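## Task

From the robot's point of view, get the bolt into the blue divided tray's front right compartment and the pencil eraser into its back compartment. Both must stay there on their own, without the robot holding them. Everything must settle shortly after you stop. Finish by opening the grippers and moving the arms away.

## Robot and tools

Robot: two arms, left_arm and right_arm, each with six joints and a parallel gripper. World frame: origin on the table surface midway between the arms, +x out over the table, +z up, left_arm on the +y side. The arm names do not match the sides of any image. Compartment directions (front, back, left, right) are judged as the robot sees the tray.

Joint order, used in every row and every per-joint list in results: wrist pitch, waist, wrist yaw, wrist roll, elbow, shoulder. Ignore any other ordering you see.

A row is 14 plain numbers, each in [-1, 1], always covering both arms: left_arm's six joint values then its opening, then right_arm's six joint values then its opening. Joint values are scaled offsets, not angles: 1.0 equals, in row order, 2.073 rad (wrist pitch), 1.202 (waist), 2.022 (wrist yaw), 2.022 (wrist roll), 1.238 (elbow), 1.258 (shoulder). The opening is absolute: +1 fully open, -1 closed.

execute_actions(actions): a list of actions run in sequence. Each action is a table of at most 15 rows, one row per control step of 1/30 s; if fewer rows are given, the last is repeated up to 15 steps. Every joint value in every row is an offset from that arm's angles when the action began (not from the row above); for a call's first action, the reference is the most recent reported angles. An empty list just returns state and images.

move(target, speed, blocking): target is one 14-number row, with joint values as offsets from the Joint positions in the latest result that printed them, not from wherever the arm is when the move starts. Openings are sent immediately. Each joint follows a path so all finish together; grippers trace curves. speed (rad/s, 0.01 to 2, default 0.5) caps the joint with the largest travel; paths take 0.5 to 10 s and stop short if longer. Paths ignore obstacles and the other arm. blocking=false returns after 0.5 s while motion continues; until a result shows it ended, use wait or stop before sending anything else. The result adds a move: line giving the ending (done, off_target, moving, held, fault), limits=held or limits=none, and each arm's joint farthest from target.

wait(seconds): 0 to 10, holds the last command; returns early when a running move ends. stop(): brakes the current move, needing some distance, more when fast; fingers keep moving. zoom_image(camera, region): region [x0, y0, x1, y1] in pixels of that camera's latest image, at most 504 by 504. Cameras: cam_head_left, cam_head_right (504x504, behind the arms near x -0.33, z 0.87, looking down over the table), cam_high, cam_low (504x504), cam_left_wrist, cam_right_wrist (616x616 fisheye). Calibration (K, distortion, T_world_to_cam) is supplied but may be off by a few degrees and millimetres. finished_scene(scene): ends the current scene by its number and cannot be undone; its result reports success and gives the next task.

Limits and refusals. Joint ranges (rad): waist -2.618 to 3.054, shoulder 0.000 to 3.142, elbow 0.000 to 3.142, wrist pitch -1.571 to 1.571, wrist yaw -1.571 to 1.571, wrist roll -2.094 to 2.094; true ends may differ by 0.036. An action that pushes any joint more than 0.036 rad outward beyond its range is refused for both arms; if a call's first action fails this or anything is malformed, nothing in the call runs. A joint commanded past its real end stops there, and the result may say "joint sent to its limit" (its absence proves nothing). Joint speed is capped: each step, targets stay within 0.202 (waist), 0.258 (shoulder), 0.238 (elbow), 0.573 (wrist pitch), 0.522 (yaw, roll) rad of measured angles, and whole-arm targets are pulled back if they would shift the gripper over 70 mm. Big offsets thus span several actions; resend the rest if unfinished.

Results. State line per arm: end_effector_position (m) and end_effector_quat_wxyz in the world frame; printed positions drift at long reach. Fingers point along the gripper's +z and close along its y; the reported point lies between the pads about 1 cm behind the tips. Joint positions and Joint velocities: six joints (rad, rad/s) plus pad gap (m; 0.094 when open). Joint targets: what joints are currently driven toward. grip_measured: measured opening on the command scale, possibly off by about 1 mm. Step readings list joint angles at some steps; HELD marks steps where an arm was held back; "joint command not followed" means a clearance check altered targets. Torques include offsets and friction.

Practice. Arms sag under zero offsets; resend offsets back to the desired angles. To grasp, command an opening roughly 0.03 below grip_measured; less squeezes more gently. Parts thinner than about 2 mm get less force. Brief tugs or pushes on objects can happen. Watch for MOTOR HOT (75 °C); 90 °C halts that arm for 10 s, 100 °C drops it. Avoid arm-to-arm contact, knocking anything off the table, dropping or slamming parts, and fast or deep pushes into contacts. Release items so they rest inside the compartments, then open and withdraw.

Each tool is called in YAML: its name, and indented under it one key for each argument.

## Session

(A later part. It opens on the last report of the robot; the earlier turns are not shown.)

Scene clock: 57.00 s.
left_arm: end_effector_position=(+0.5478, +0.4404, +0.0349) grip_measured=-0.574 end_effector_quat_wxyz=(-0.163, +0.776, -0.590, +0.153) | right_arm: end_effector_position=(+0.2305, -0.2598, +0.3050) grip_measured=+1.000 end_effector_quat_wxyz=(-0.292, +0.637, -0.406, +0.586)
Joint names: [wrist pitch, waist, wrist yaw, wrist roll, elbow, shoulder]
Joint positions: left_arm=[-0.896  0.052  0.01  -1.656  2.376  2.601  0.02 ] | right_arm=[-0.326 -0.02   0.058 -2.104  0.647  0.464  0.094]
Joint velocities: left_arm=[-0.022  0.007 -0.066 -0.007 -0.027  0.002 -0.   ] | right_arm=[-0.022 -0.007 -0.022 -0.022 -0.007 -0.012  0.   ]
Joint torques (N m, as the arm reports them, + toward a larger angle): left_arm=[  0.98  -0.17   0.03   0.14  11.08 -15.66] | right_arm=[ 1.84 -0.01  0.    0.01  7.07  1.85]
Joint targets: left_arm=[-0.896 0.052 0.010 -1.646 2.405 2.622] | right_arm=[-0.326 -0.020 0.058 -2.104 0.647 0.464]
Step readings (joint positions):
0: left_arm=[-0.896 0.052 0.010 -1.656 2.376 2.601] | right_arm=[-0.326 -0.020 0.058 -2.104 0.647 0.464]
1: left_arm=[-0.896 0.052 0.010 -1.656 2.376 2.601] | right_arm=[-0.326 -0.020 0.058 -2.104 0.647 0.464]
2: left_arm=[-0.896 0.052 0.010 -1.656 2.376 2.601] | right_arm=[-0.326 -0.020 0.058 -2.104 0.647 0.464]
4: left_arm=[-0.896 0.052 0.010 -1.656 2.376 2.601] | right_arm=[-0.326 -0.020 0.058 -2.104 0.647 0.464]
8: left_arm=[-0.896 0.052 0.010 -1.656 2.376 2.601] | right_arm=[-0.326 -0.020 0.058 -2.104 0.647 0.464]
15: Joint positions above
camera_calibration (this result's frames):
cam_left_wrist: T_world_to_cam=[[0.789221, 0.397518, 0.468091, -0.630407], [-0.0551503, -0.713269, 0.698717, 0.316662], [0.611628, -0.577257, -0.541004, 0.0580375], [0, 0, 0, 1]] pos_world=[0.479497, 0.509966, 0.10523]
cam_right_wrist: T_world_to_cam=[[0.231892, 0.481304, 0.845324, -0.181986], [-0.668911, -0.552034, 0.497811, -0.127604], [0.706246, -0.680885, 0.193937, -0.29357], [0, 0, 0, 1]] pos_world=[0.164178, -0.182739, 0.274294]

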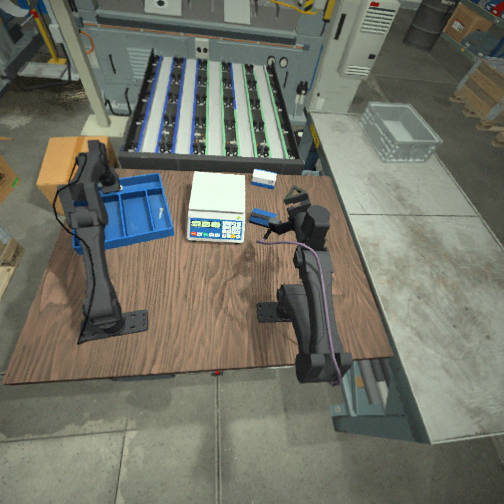

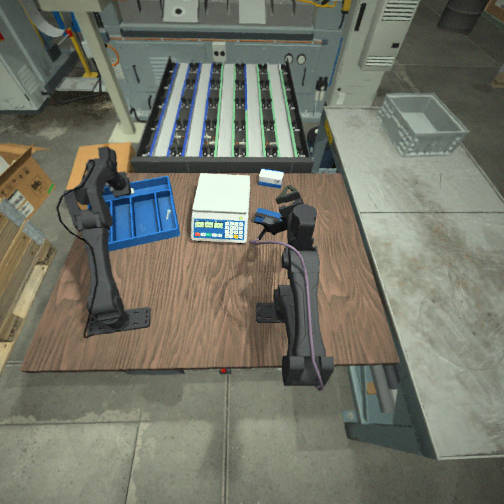

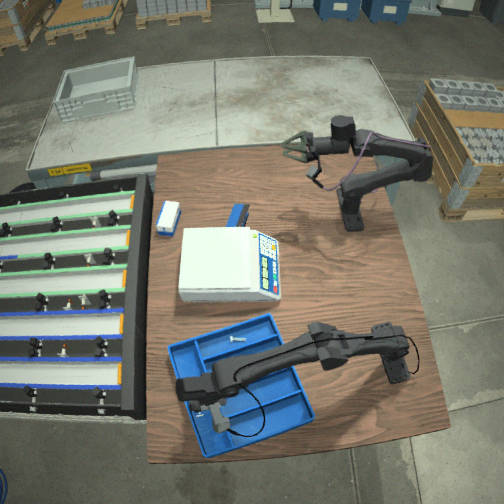

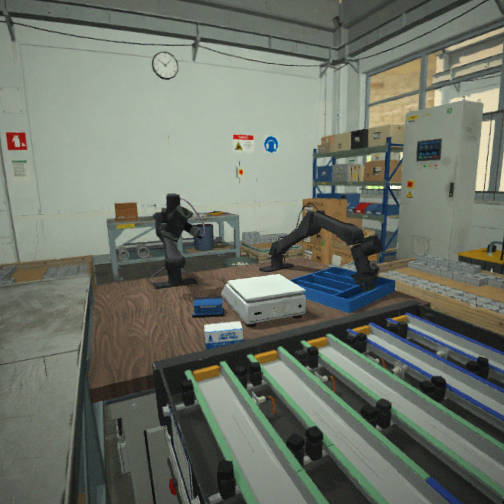

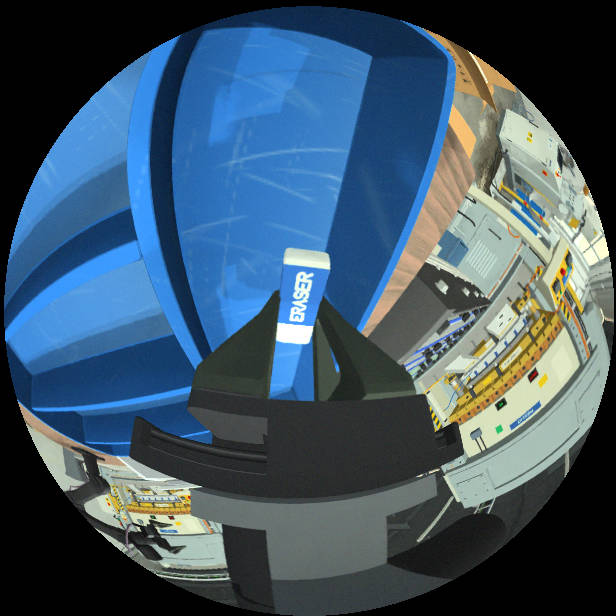

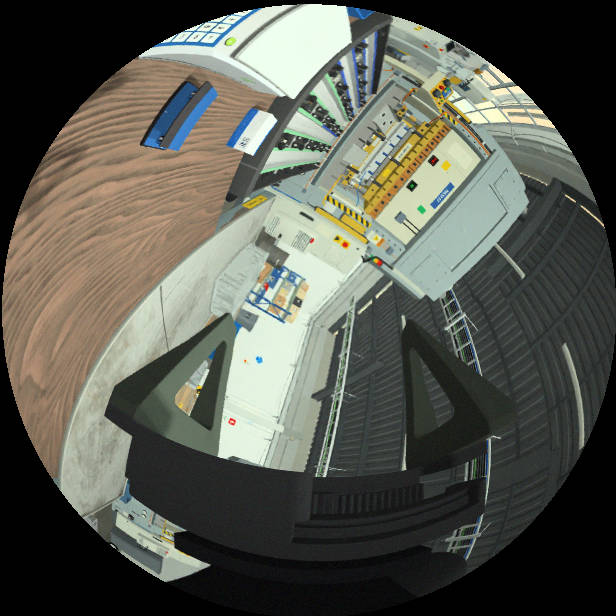

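execute_actions:
  actions:
    - [[0,0,0,0.005,0.023,0.018,-0.615,0,0,0,0,0,0,1],[0,0,0,0.005,0.023,0.019,-0.615,0,0,0,0,0,0,1],[0,0,0,0.005,0.023,0.020,-0.615,0,0,0,0,0,0,1],[0,0,0,0.005,0.023,0.021,-0.615,0,0,0,0,0,0,1],[0,0,0,0.005,0.023,0.022,-0.615,0,0,0,0,0,0,1],[0,0,0,0.005,0.023,0.023,-0.615,0,0,0,0,0,0,1],[0,0,0,0.005,0.023,0.024,-0.615,0,0,0,0,0,0,1]]

Scene clock: 57.70 s.
left_arm: end_effector_position=(+0.5494, +0.4407, +0.0330) grip_measured=-0.574 end_effector_quat_wxyz=(-0.163, +0.776, -0.589, +0.154) | right_arm: end_effector_position=(+0.2305, -0.2598, +0.3050) grip_measured=+1.000 end_effector_quat_wxyz=(-0.292, +0.637, -0.406, +0.586)
Joint names: [wrist pitch, waist, wrist yaw, wrist roll, elbow, shoulder]
Joint positions: left_arm=[-0.892  0.052  0.01  -1.656  2.382  2.608  0.02 ] | right_arm=[-0.326 -0.02   0.058 -2.104  0.647  0.464  0.094]
Joint velocities: left_arm=[-0.022  0.017  0.022  0.022 -0.007 -0.002 -0.001] | right_arm=[-0.066  0.007 -0.066  0.022  0.002 -0.017  0.   ]
Joint torques (N m, as the arm reports them, + toward a larger angle): left_arm=[  0.95   0.33   0.07   0.17  10.7  -15.57] | right_arm=[ 1.84 -0.01  0.    0.    7.1   1.89]
Joint targets: left_arm=[-0.896 0.052 0.010 -1.646 2.405 2.631] | right_arm=[-0.326 -0.020 0.058 -2.104 0.647 0.464]
Step readings (joint positions):
0: left_arm=[-0.896 0.052 0.010 -1.656 2.376 2.601] | right_arm=[-0.326 -0.020 0.058 -2.104 0.647 0.464]
1: left_arm=[-0.896 0.052 0.010 -1.656 2.376 2.601] | right_arm=[-0.326 -0.020 0.058 -2.104 0.647 0.464]
2: left_arm=[-0.896 0.052 0.010 -1.656 2.376 2.601] | right_arm=[-0.326 -0.020 0.058 -2.104 0.647 0.464]
4: left_arm=[-0.896 0.052 0.010 -1.656 2.376 2.601] | right_arm=[-0.326 -0.020 0.058 -2.104 0.647 0.464]
8: left_arm=[-0.894 0.052 0.010 -1.656 2.376 2.604] | right_arm=[-0.326 -0.020 0.058 -2.104 0.647 0.464]
15: Joint positions above
camera_calibration (this result's frames):
cam_left_wrist: T_world_to_cam=[[0.78799, 0.397284, 0.470359, -0.630236], [-0.0569824, -0.713619, 0.698213, 0.319422], [0.613045, -0.576987, -0.539686, 0.0553032], [0, 0, 0, 1]] pos_world=[0.480918, 0.510237, 0.103259]
cam_right_wrist: T_world_to_cam=[[0.231892, 0.481304, 0.845324, -0.181986], [-0.668911, -0.552034, 0.497811, -0.127604], [0.706246, -0.680885, 0.193937, -0.29357], [0, 0, 0, 1]] pos_world=[0.164178, -0.182739, 0.274294]

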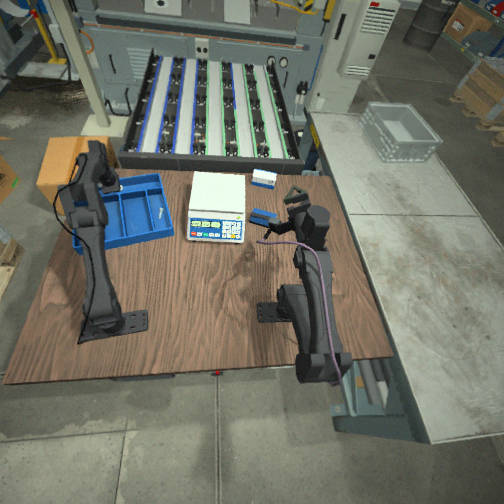

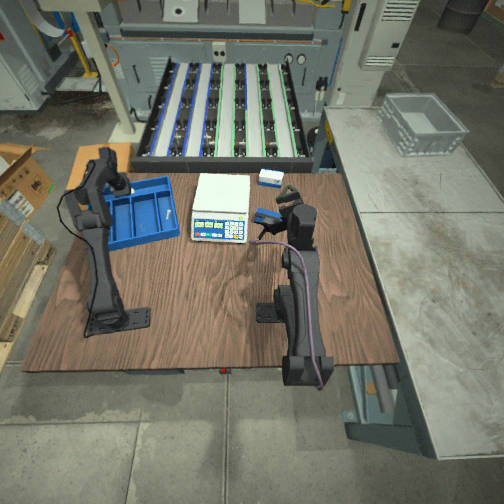

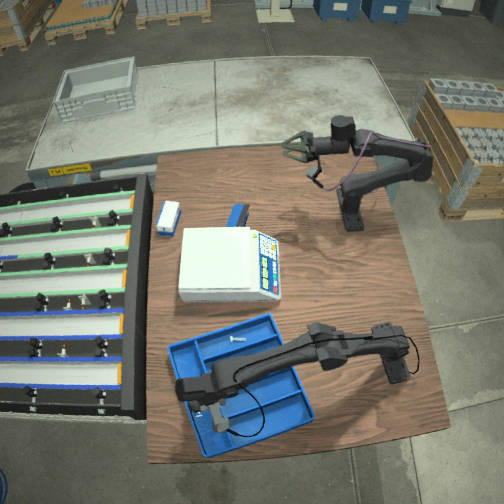

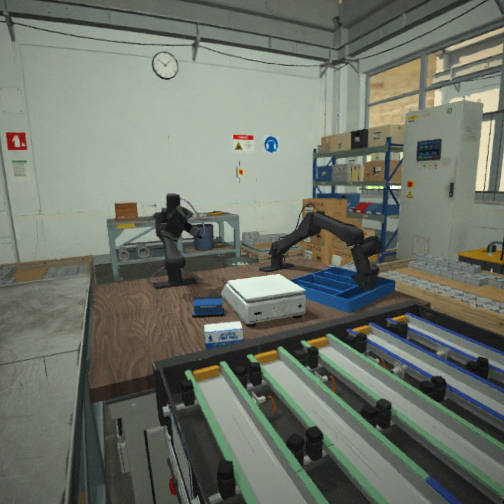

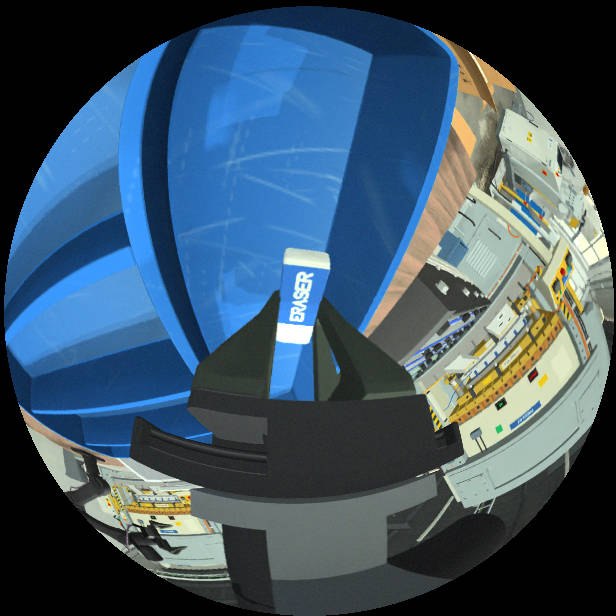

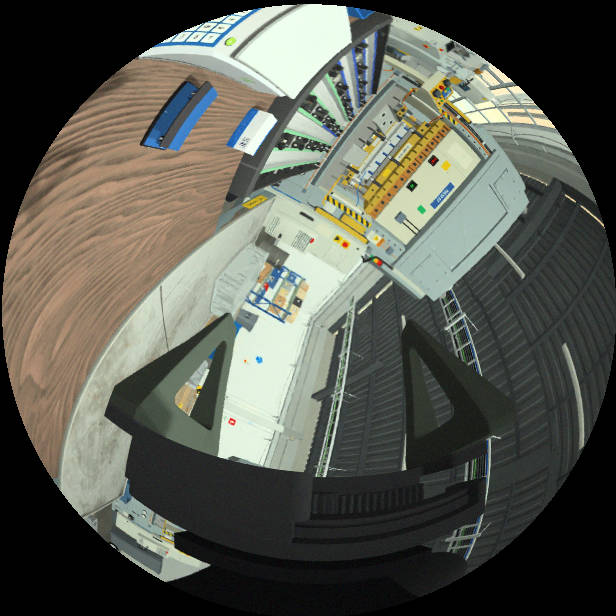

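execute_actions:
  actions:
    - [[0,0,0,0.005,0.019,0.006,-0.5,0,0,0,0,0,0,1],[0,0,0,0.005,0.019,0.006,-0.45,0,0,0,0,0,0,1],[0,0,0,0.005,0.019,0.006,-0.4,0,0,0,0,0,0,1],[0,0,0,0.005,0.019,0.006,-0.35,0,0,0,0,0,0,1],[0,0,0,0.005,0.019,0.006,-0.3,0,0,0,0,0,0,1]]

Scene clock: 58.47 s.
left_arm: end_effector_position=(+0.5502, +0.4409, +0.0340) grip_measured=-0.302 end_effector_quat_wxyz=(-0.165, +0.776, -0.589, +0.155) | right_arm: end_effector_position=(+0.2305, -0.2598, +0.3050) grip_measured=+1.000 end_effector_quat_wxyz=(-0.292, +0.637, -0.406, +0.586)
Joint names: [wrist pitch, waist, wrist yaw, wrist roll, elbow, shoulder]
Joint positions: left_arm=[-0.891  0.052  0.01  -1.656  2.385  2.608  0.033] | right_arm=[-0.326 -0.02   0.058 -2.104  0.647  0.464  0.094]
Joint velocities: left_arm=[ 0.037  0.002 -0.022 -0.051 -0.012 -0.012 -0.   ] | right_arm=[-0.037 -0.012 -0.007  0.022 -0.027 -0.012  0.   ]
Joint torques (N m, as the arm reports them, + toward a larger angle): left_arm=[  1.01   0.05   0.01   0.14  10.62 -17.11] | right_arm=[ 1.84 -0.01  0.    0.01  7.08  1.88]
Joint targets: left_arm=[-0.892 0.052 0.010 -1.646 2.406 2.616] | right_arm=[-0.326 -0.020 0.058 -2.104 0.647 0.464]
Step readings (joint positions):
0: left_arm=[-0.892 0.052 0.010 -1.656 2.382 2.608] | right_arm=[-0.326 -0.020 0.058 -2.104 0.647 0.464]
1: left_arm=[-0.892 0.052 0.010 -1.656 2.382 2.608] | right_arm=[-0.326 -0.020 0.058 -2.104 0.647 0.464]
2: left_arm=[-0.892 0.052 0.010 -1.656 2.382 2.608] | right_arm=[-0.326 -0.020 0.058 -2.104 0.647 0.464]
4: left_arm=[-0.890 0.052 0.010 -1.656 2.382 2.608] | right_arm=[-0.326 -0.020 0.058 -2.104 0.647 0.464]
8: left_arm=[-0.891 0.052 0.010 -1.656 2.385 2.608] | right_arm=[-0.326 -0.020 0.058 -2.104 0.647 0.464]
15: Joint positions above
camera_calibration (this result's frames):
cam_left_wrist: T_world_to_cam=[[0.786399, 0.39698, 0.473269, -0.630417], [-0.059336, -0.714067, 0.697558, 0.320416], [0.614863, -0.576641, -0.537987, 0.0542318], [0, 0, 0, 1]] pos_world=[0.481426, 0.510334, 0.104024]
cam_right_wrist: T_world_to_cam=[[0.231892, 0.481304, 0.845324, -0.181986], [-0.668911, -0.552034, 0.497811, -0.127604], [0.706246, -0.680885, 0.193937, -0.29357], [0, 0, 0, 1]] pos_world=[0.164178, -0.182739, 0.274294]

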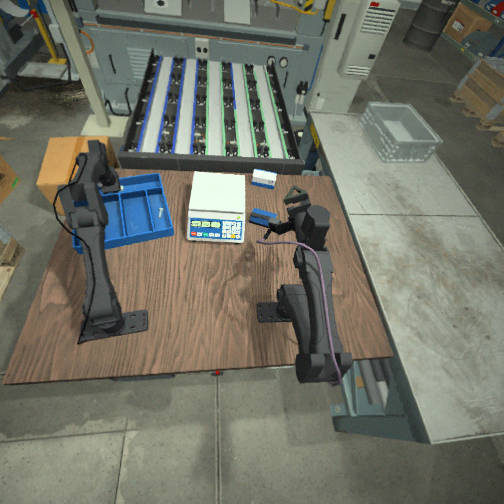

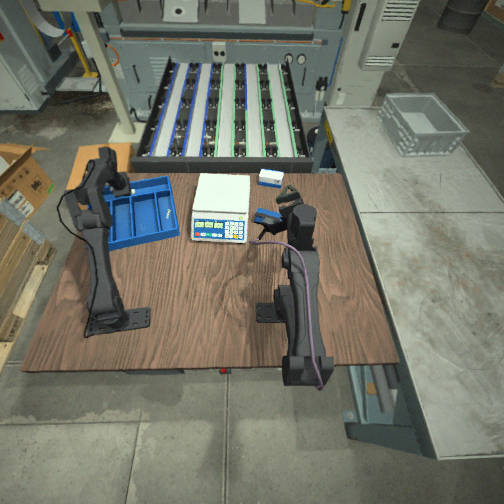

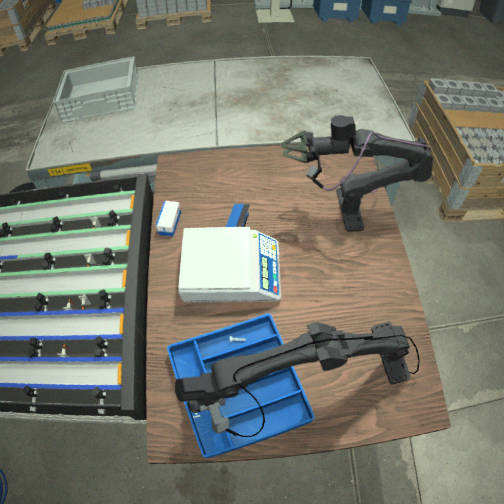

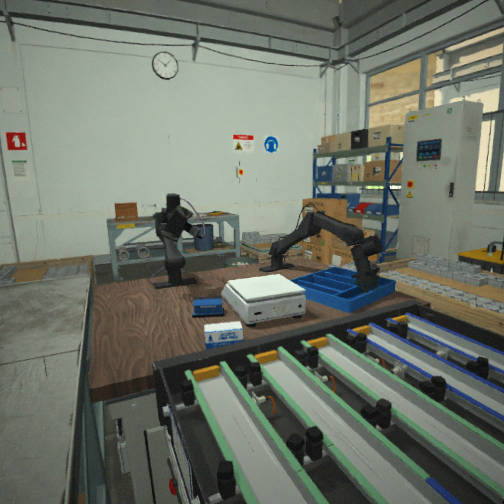

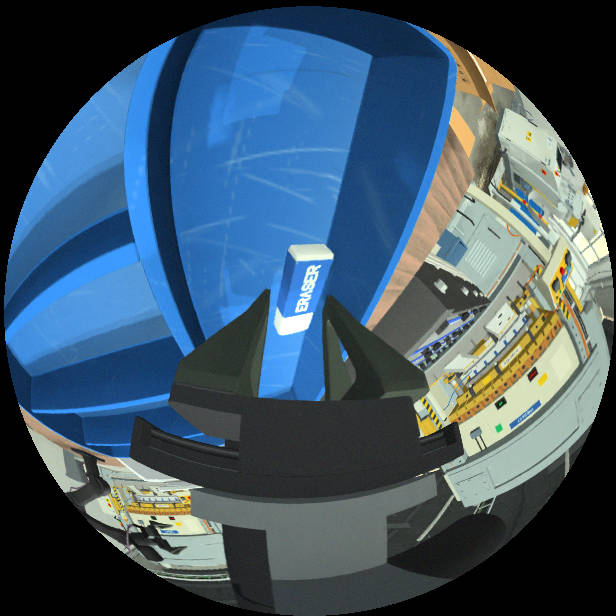

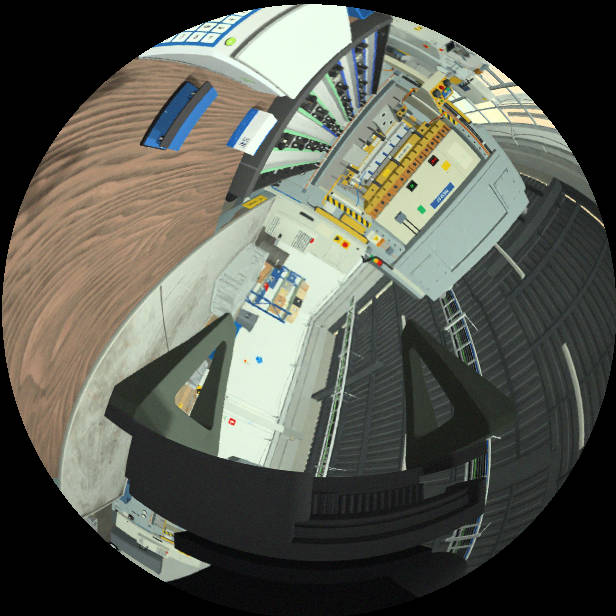

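move:
  target: [-0.03,0,0,0,-0.15,-0.28,-0.3,0,0,0,0,0,0,1]
  speed: 0.35

Scene clock: 60.27 s.
left_arm: end_effector_position=(+0.5175, +0.4347, +0.1621) grip_measured=-0.302 end_effector_quat_wxyz=(-0.213, +0.762, -0.579, +0.199) | right_arm: end_effector_position=(+0.2305, -0.2598, +0.3050) grip_measured=+1.000 end_effector_quat_wxyz=(-0.292, +0.637, -0.406, +0.586)
Joint names: [wrist pitch, waist, wrist yaw, wrist roll, elbow, shoulder]
Joint positions: left_arm=[-0.93   0.052  0.01  -1.656  2.218  2.269  0.033] | right_arm=[-0.326 -0.02   0.058 -2.104  0.647  0.464  0.094]
Joint velocities: left_arm=[-0.007 -0.007  0.007  0.022 -0.007  0.022  0.001] | right_arm=[-0.007 -0.012  0.007 -0.007 -0.012  0.007  0.   ]
Joint torques (N m, as the arm reports them, + toward a larger angle): left_arm=[  1.     0.04   0.04   0.03   7.01 -16.78] | right_arm=[ 1.86 -0.05  0.01  0.01  7.12  1.89]
Joint targets: left_arm=[-0.953 0.052 0.010 -1.656 2.199 2.256] | right_arm=[-0.326 -0.020 0.058 -2.104 0.647 0.464]
move: off_target (left_arm); limits=none; left_arm: farthest joint: the wrist pitch, 0.024 radians from its target (0.062 radians at the start); right_arm: farthest joint: the waist, 0.000 radians from its target (0.000 radians at the start)
camera_calibration (this result's frames):
cam_left_wrist: T_world_to_cam=[[0.716673, 0.383684, 0.58238, -0.638688], [-0.149371, -0.731236, 0.665569, 0.283908], [0.681226, -0.563986, -0.466745, 0.0882617], [0, 0, 0, 1]] pos_world=[0.440012, 0.502437, 0.224195]
cam_right_wrist: T_world_to_cam=[[0.231892, 0.481304, 0.845324, -0.181986], [-0.668911, -0.552034, 0.497811, -0.127604], [0.706246, -0.680885, 0.193937, -0.29357], [0, 0, 0, 1]] pos_world=[0.164178, -0.182739, 0.274294]

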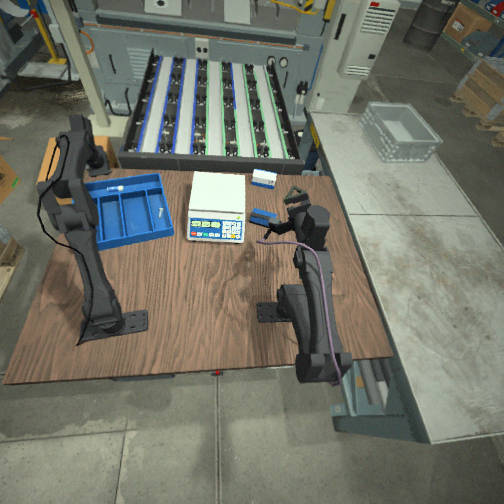

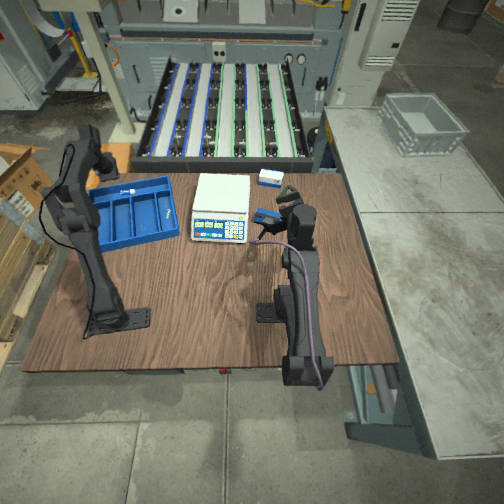

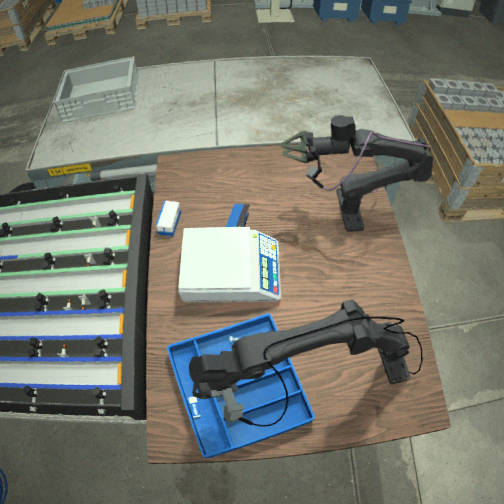

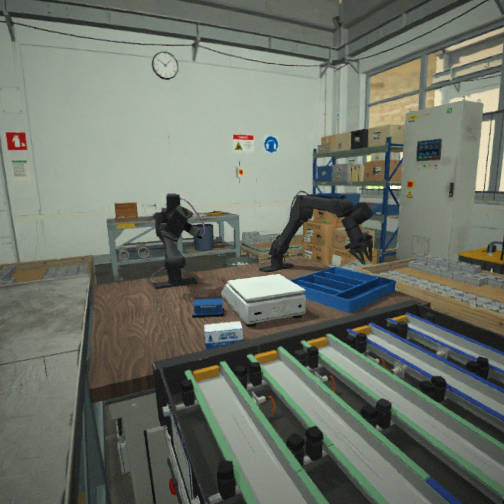

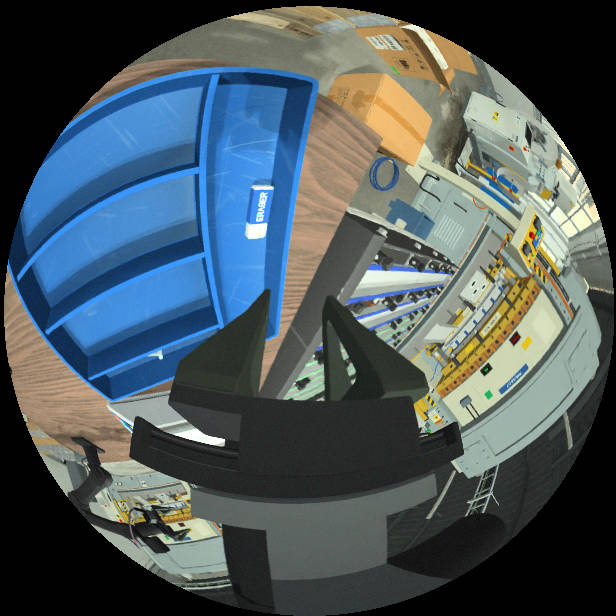

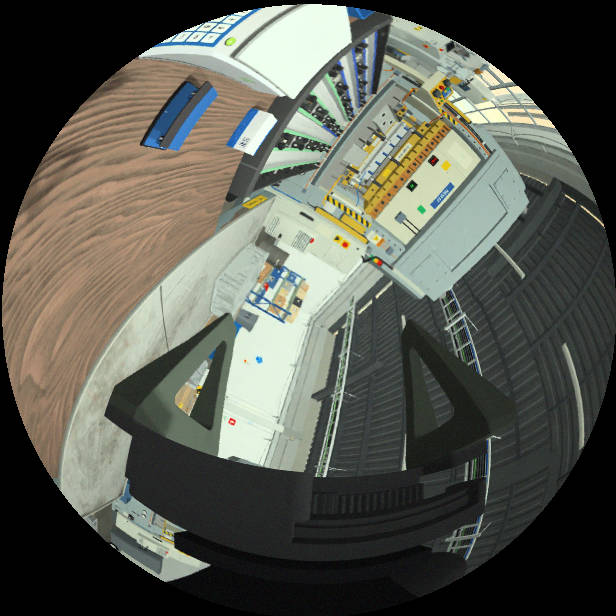

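zoom_image:
  camera: "cam_left_wrist"
  region: [100,60,360,400]

Region (100, 60, 360, 400) of cam_left_wrist's 616x616 image, scaled by 1.482, with more detail than that image has; it fills the left 385 columns of this view, and the rest is white.

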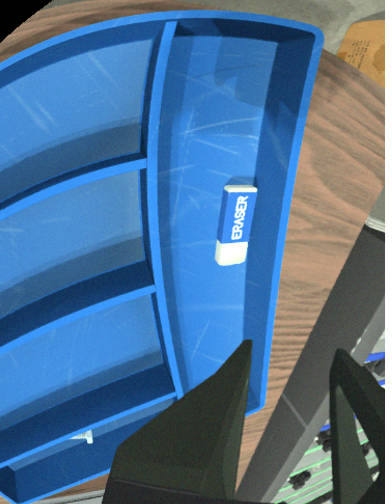

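move:
  target: [0,-0.6,0,0,-0.42,-0.48,1,0,0,0,0,0,0,1]
  speed: 0.7

Scene clock: 62.27 s.
left_arm: end_effector_position=(+0.3373, +0.0966, +0.2578) grip_measured=+1.000 end_effector_quat_wxyz=(+0.149, -0.498, +0.799, -0.304) | right_arm: end_effector_position=(+0.2305, -0.2598, +0.3050) grip_measured=+1.000 end_effector_quat_wxyz=(-0.292, +0.637, -0.406, +0.586)
Joint names: [wrist pitch, waist, wrist yaw, wrist roll, elbow, shoulder]
Joint positions: left_arm=[-0.915 -0.674  0.014 -1.656  1.713  1.679  0.094] | right_arm=[-0.326 -0.02   0.058 -2.104  0.647  0.464  0.094]
Joint velocities: left_arm=[ 0.037  0.002  0.051 -0.066  0.002 -0.017  0.   ] | right_arm=[-0.051 -0.027  0.095 -0.007  0.007 -0.007  0.   ]
Joint torques (N m, as the arm reports them, + toward a larger angle): left_arm=[  1.24   0.37   0.02   0.04   7.3  -10.62] | right_arm=[ 1.85 -0.02  0.01  0.01  7.1   1.89]
Joint targets: left_arm=[-0.930 -0.669 0.010 -1.656 1.698 1.665] | right_arm=[-0.326 -0.020 0.058 -2.104 0.647 0.464]
move: done; limits=none; left_arm: farthest joint: the elbow, 0.015 radians from its target (0.520 radians at the start); right_arm: farthest joint: the waist, 0.000 radians from its target (0.000 radians at the start)
camera_calibration (this result's frames):
cam_left_wrist: T_world_to_cam=[[0.73854, -0.156892, 0.655701, -0.409625], [-0.652279, -0.412307, 0.636031, 0.0925535], [0.170562, -0.897434, -0.406842, 0.254028], [0, 0, 0, 1]] pos_world=[0.319568, 0.201867, 0.313074]
cam_right_wrist: T_world_to_cam=[[0.231892, 0.481304, 0.845324, -0.181986], [-0.668911, -0.552034, 0.497811, -0.127604], [0.706246, -0.680885, 0.193937, -0.29357], [0, 0, 0, 1]] pos_world=[0.164178, -0.182739, 0.274294]

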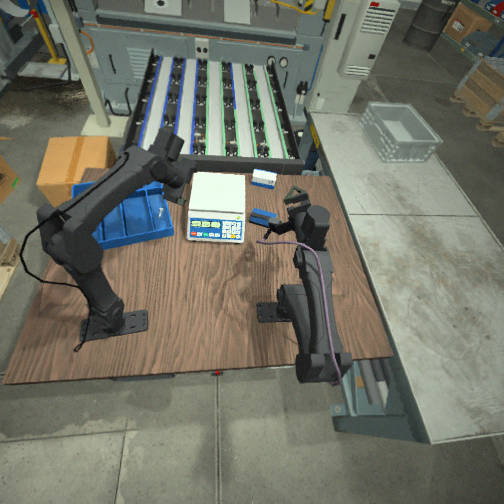

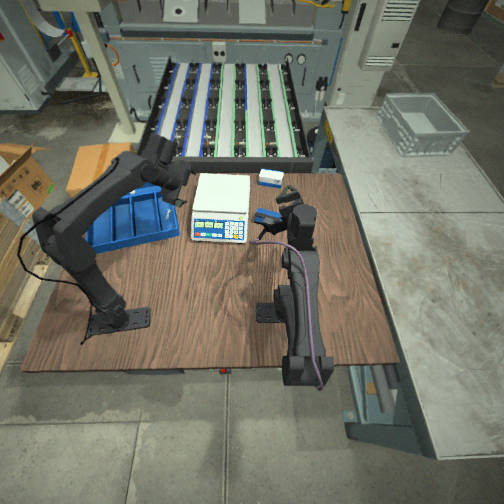

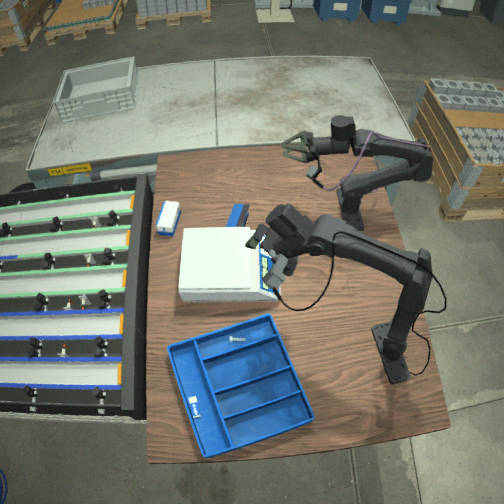

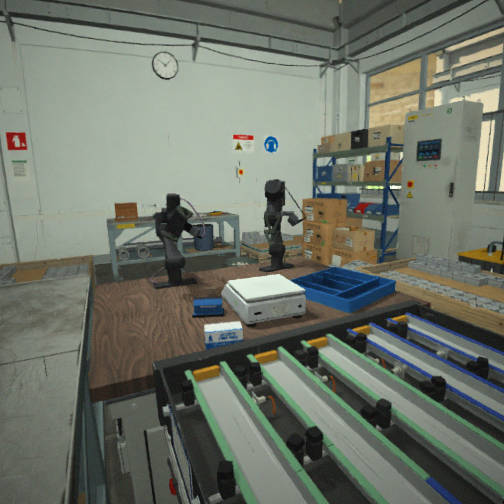

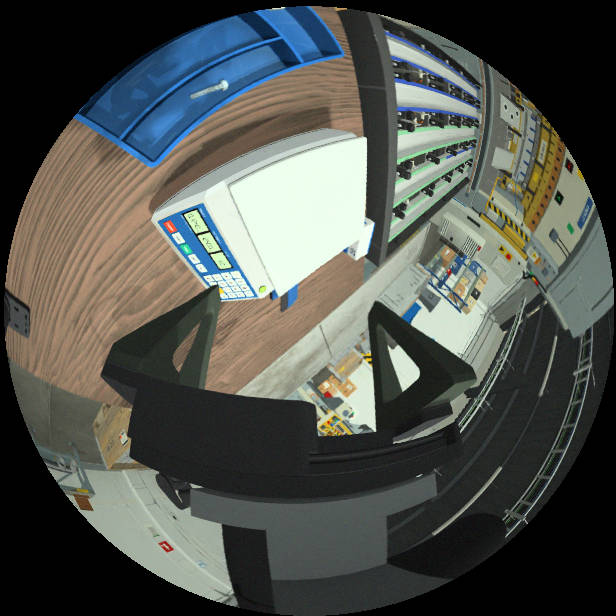

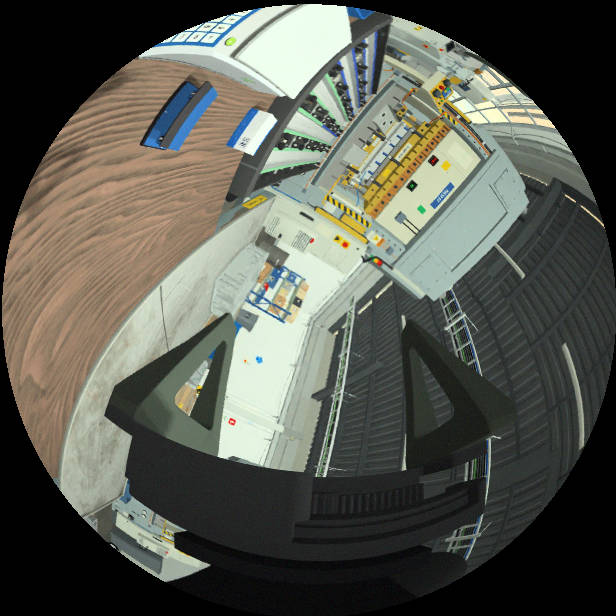

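finished_scene:
  scene: 1

The scene is finished: the task was done.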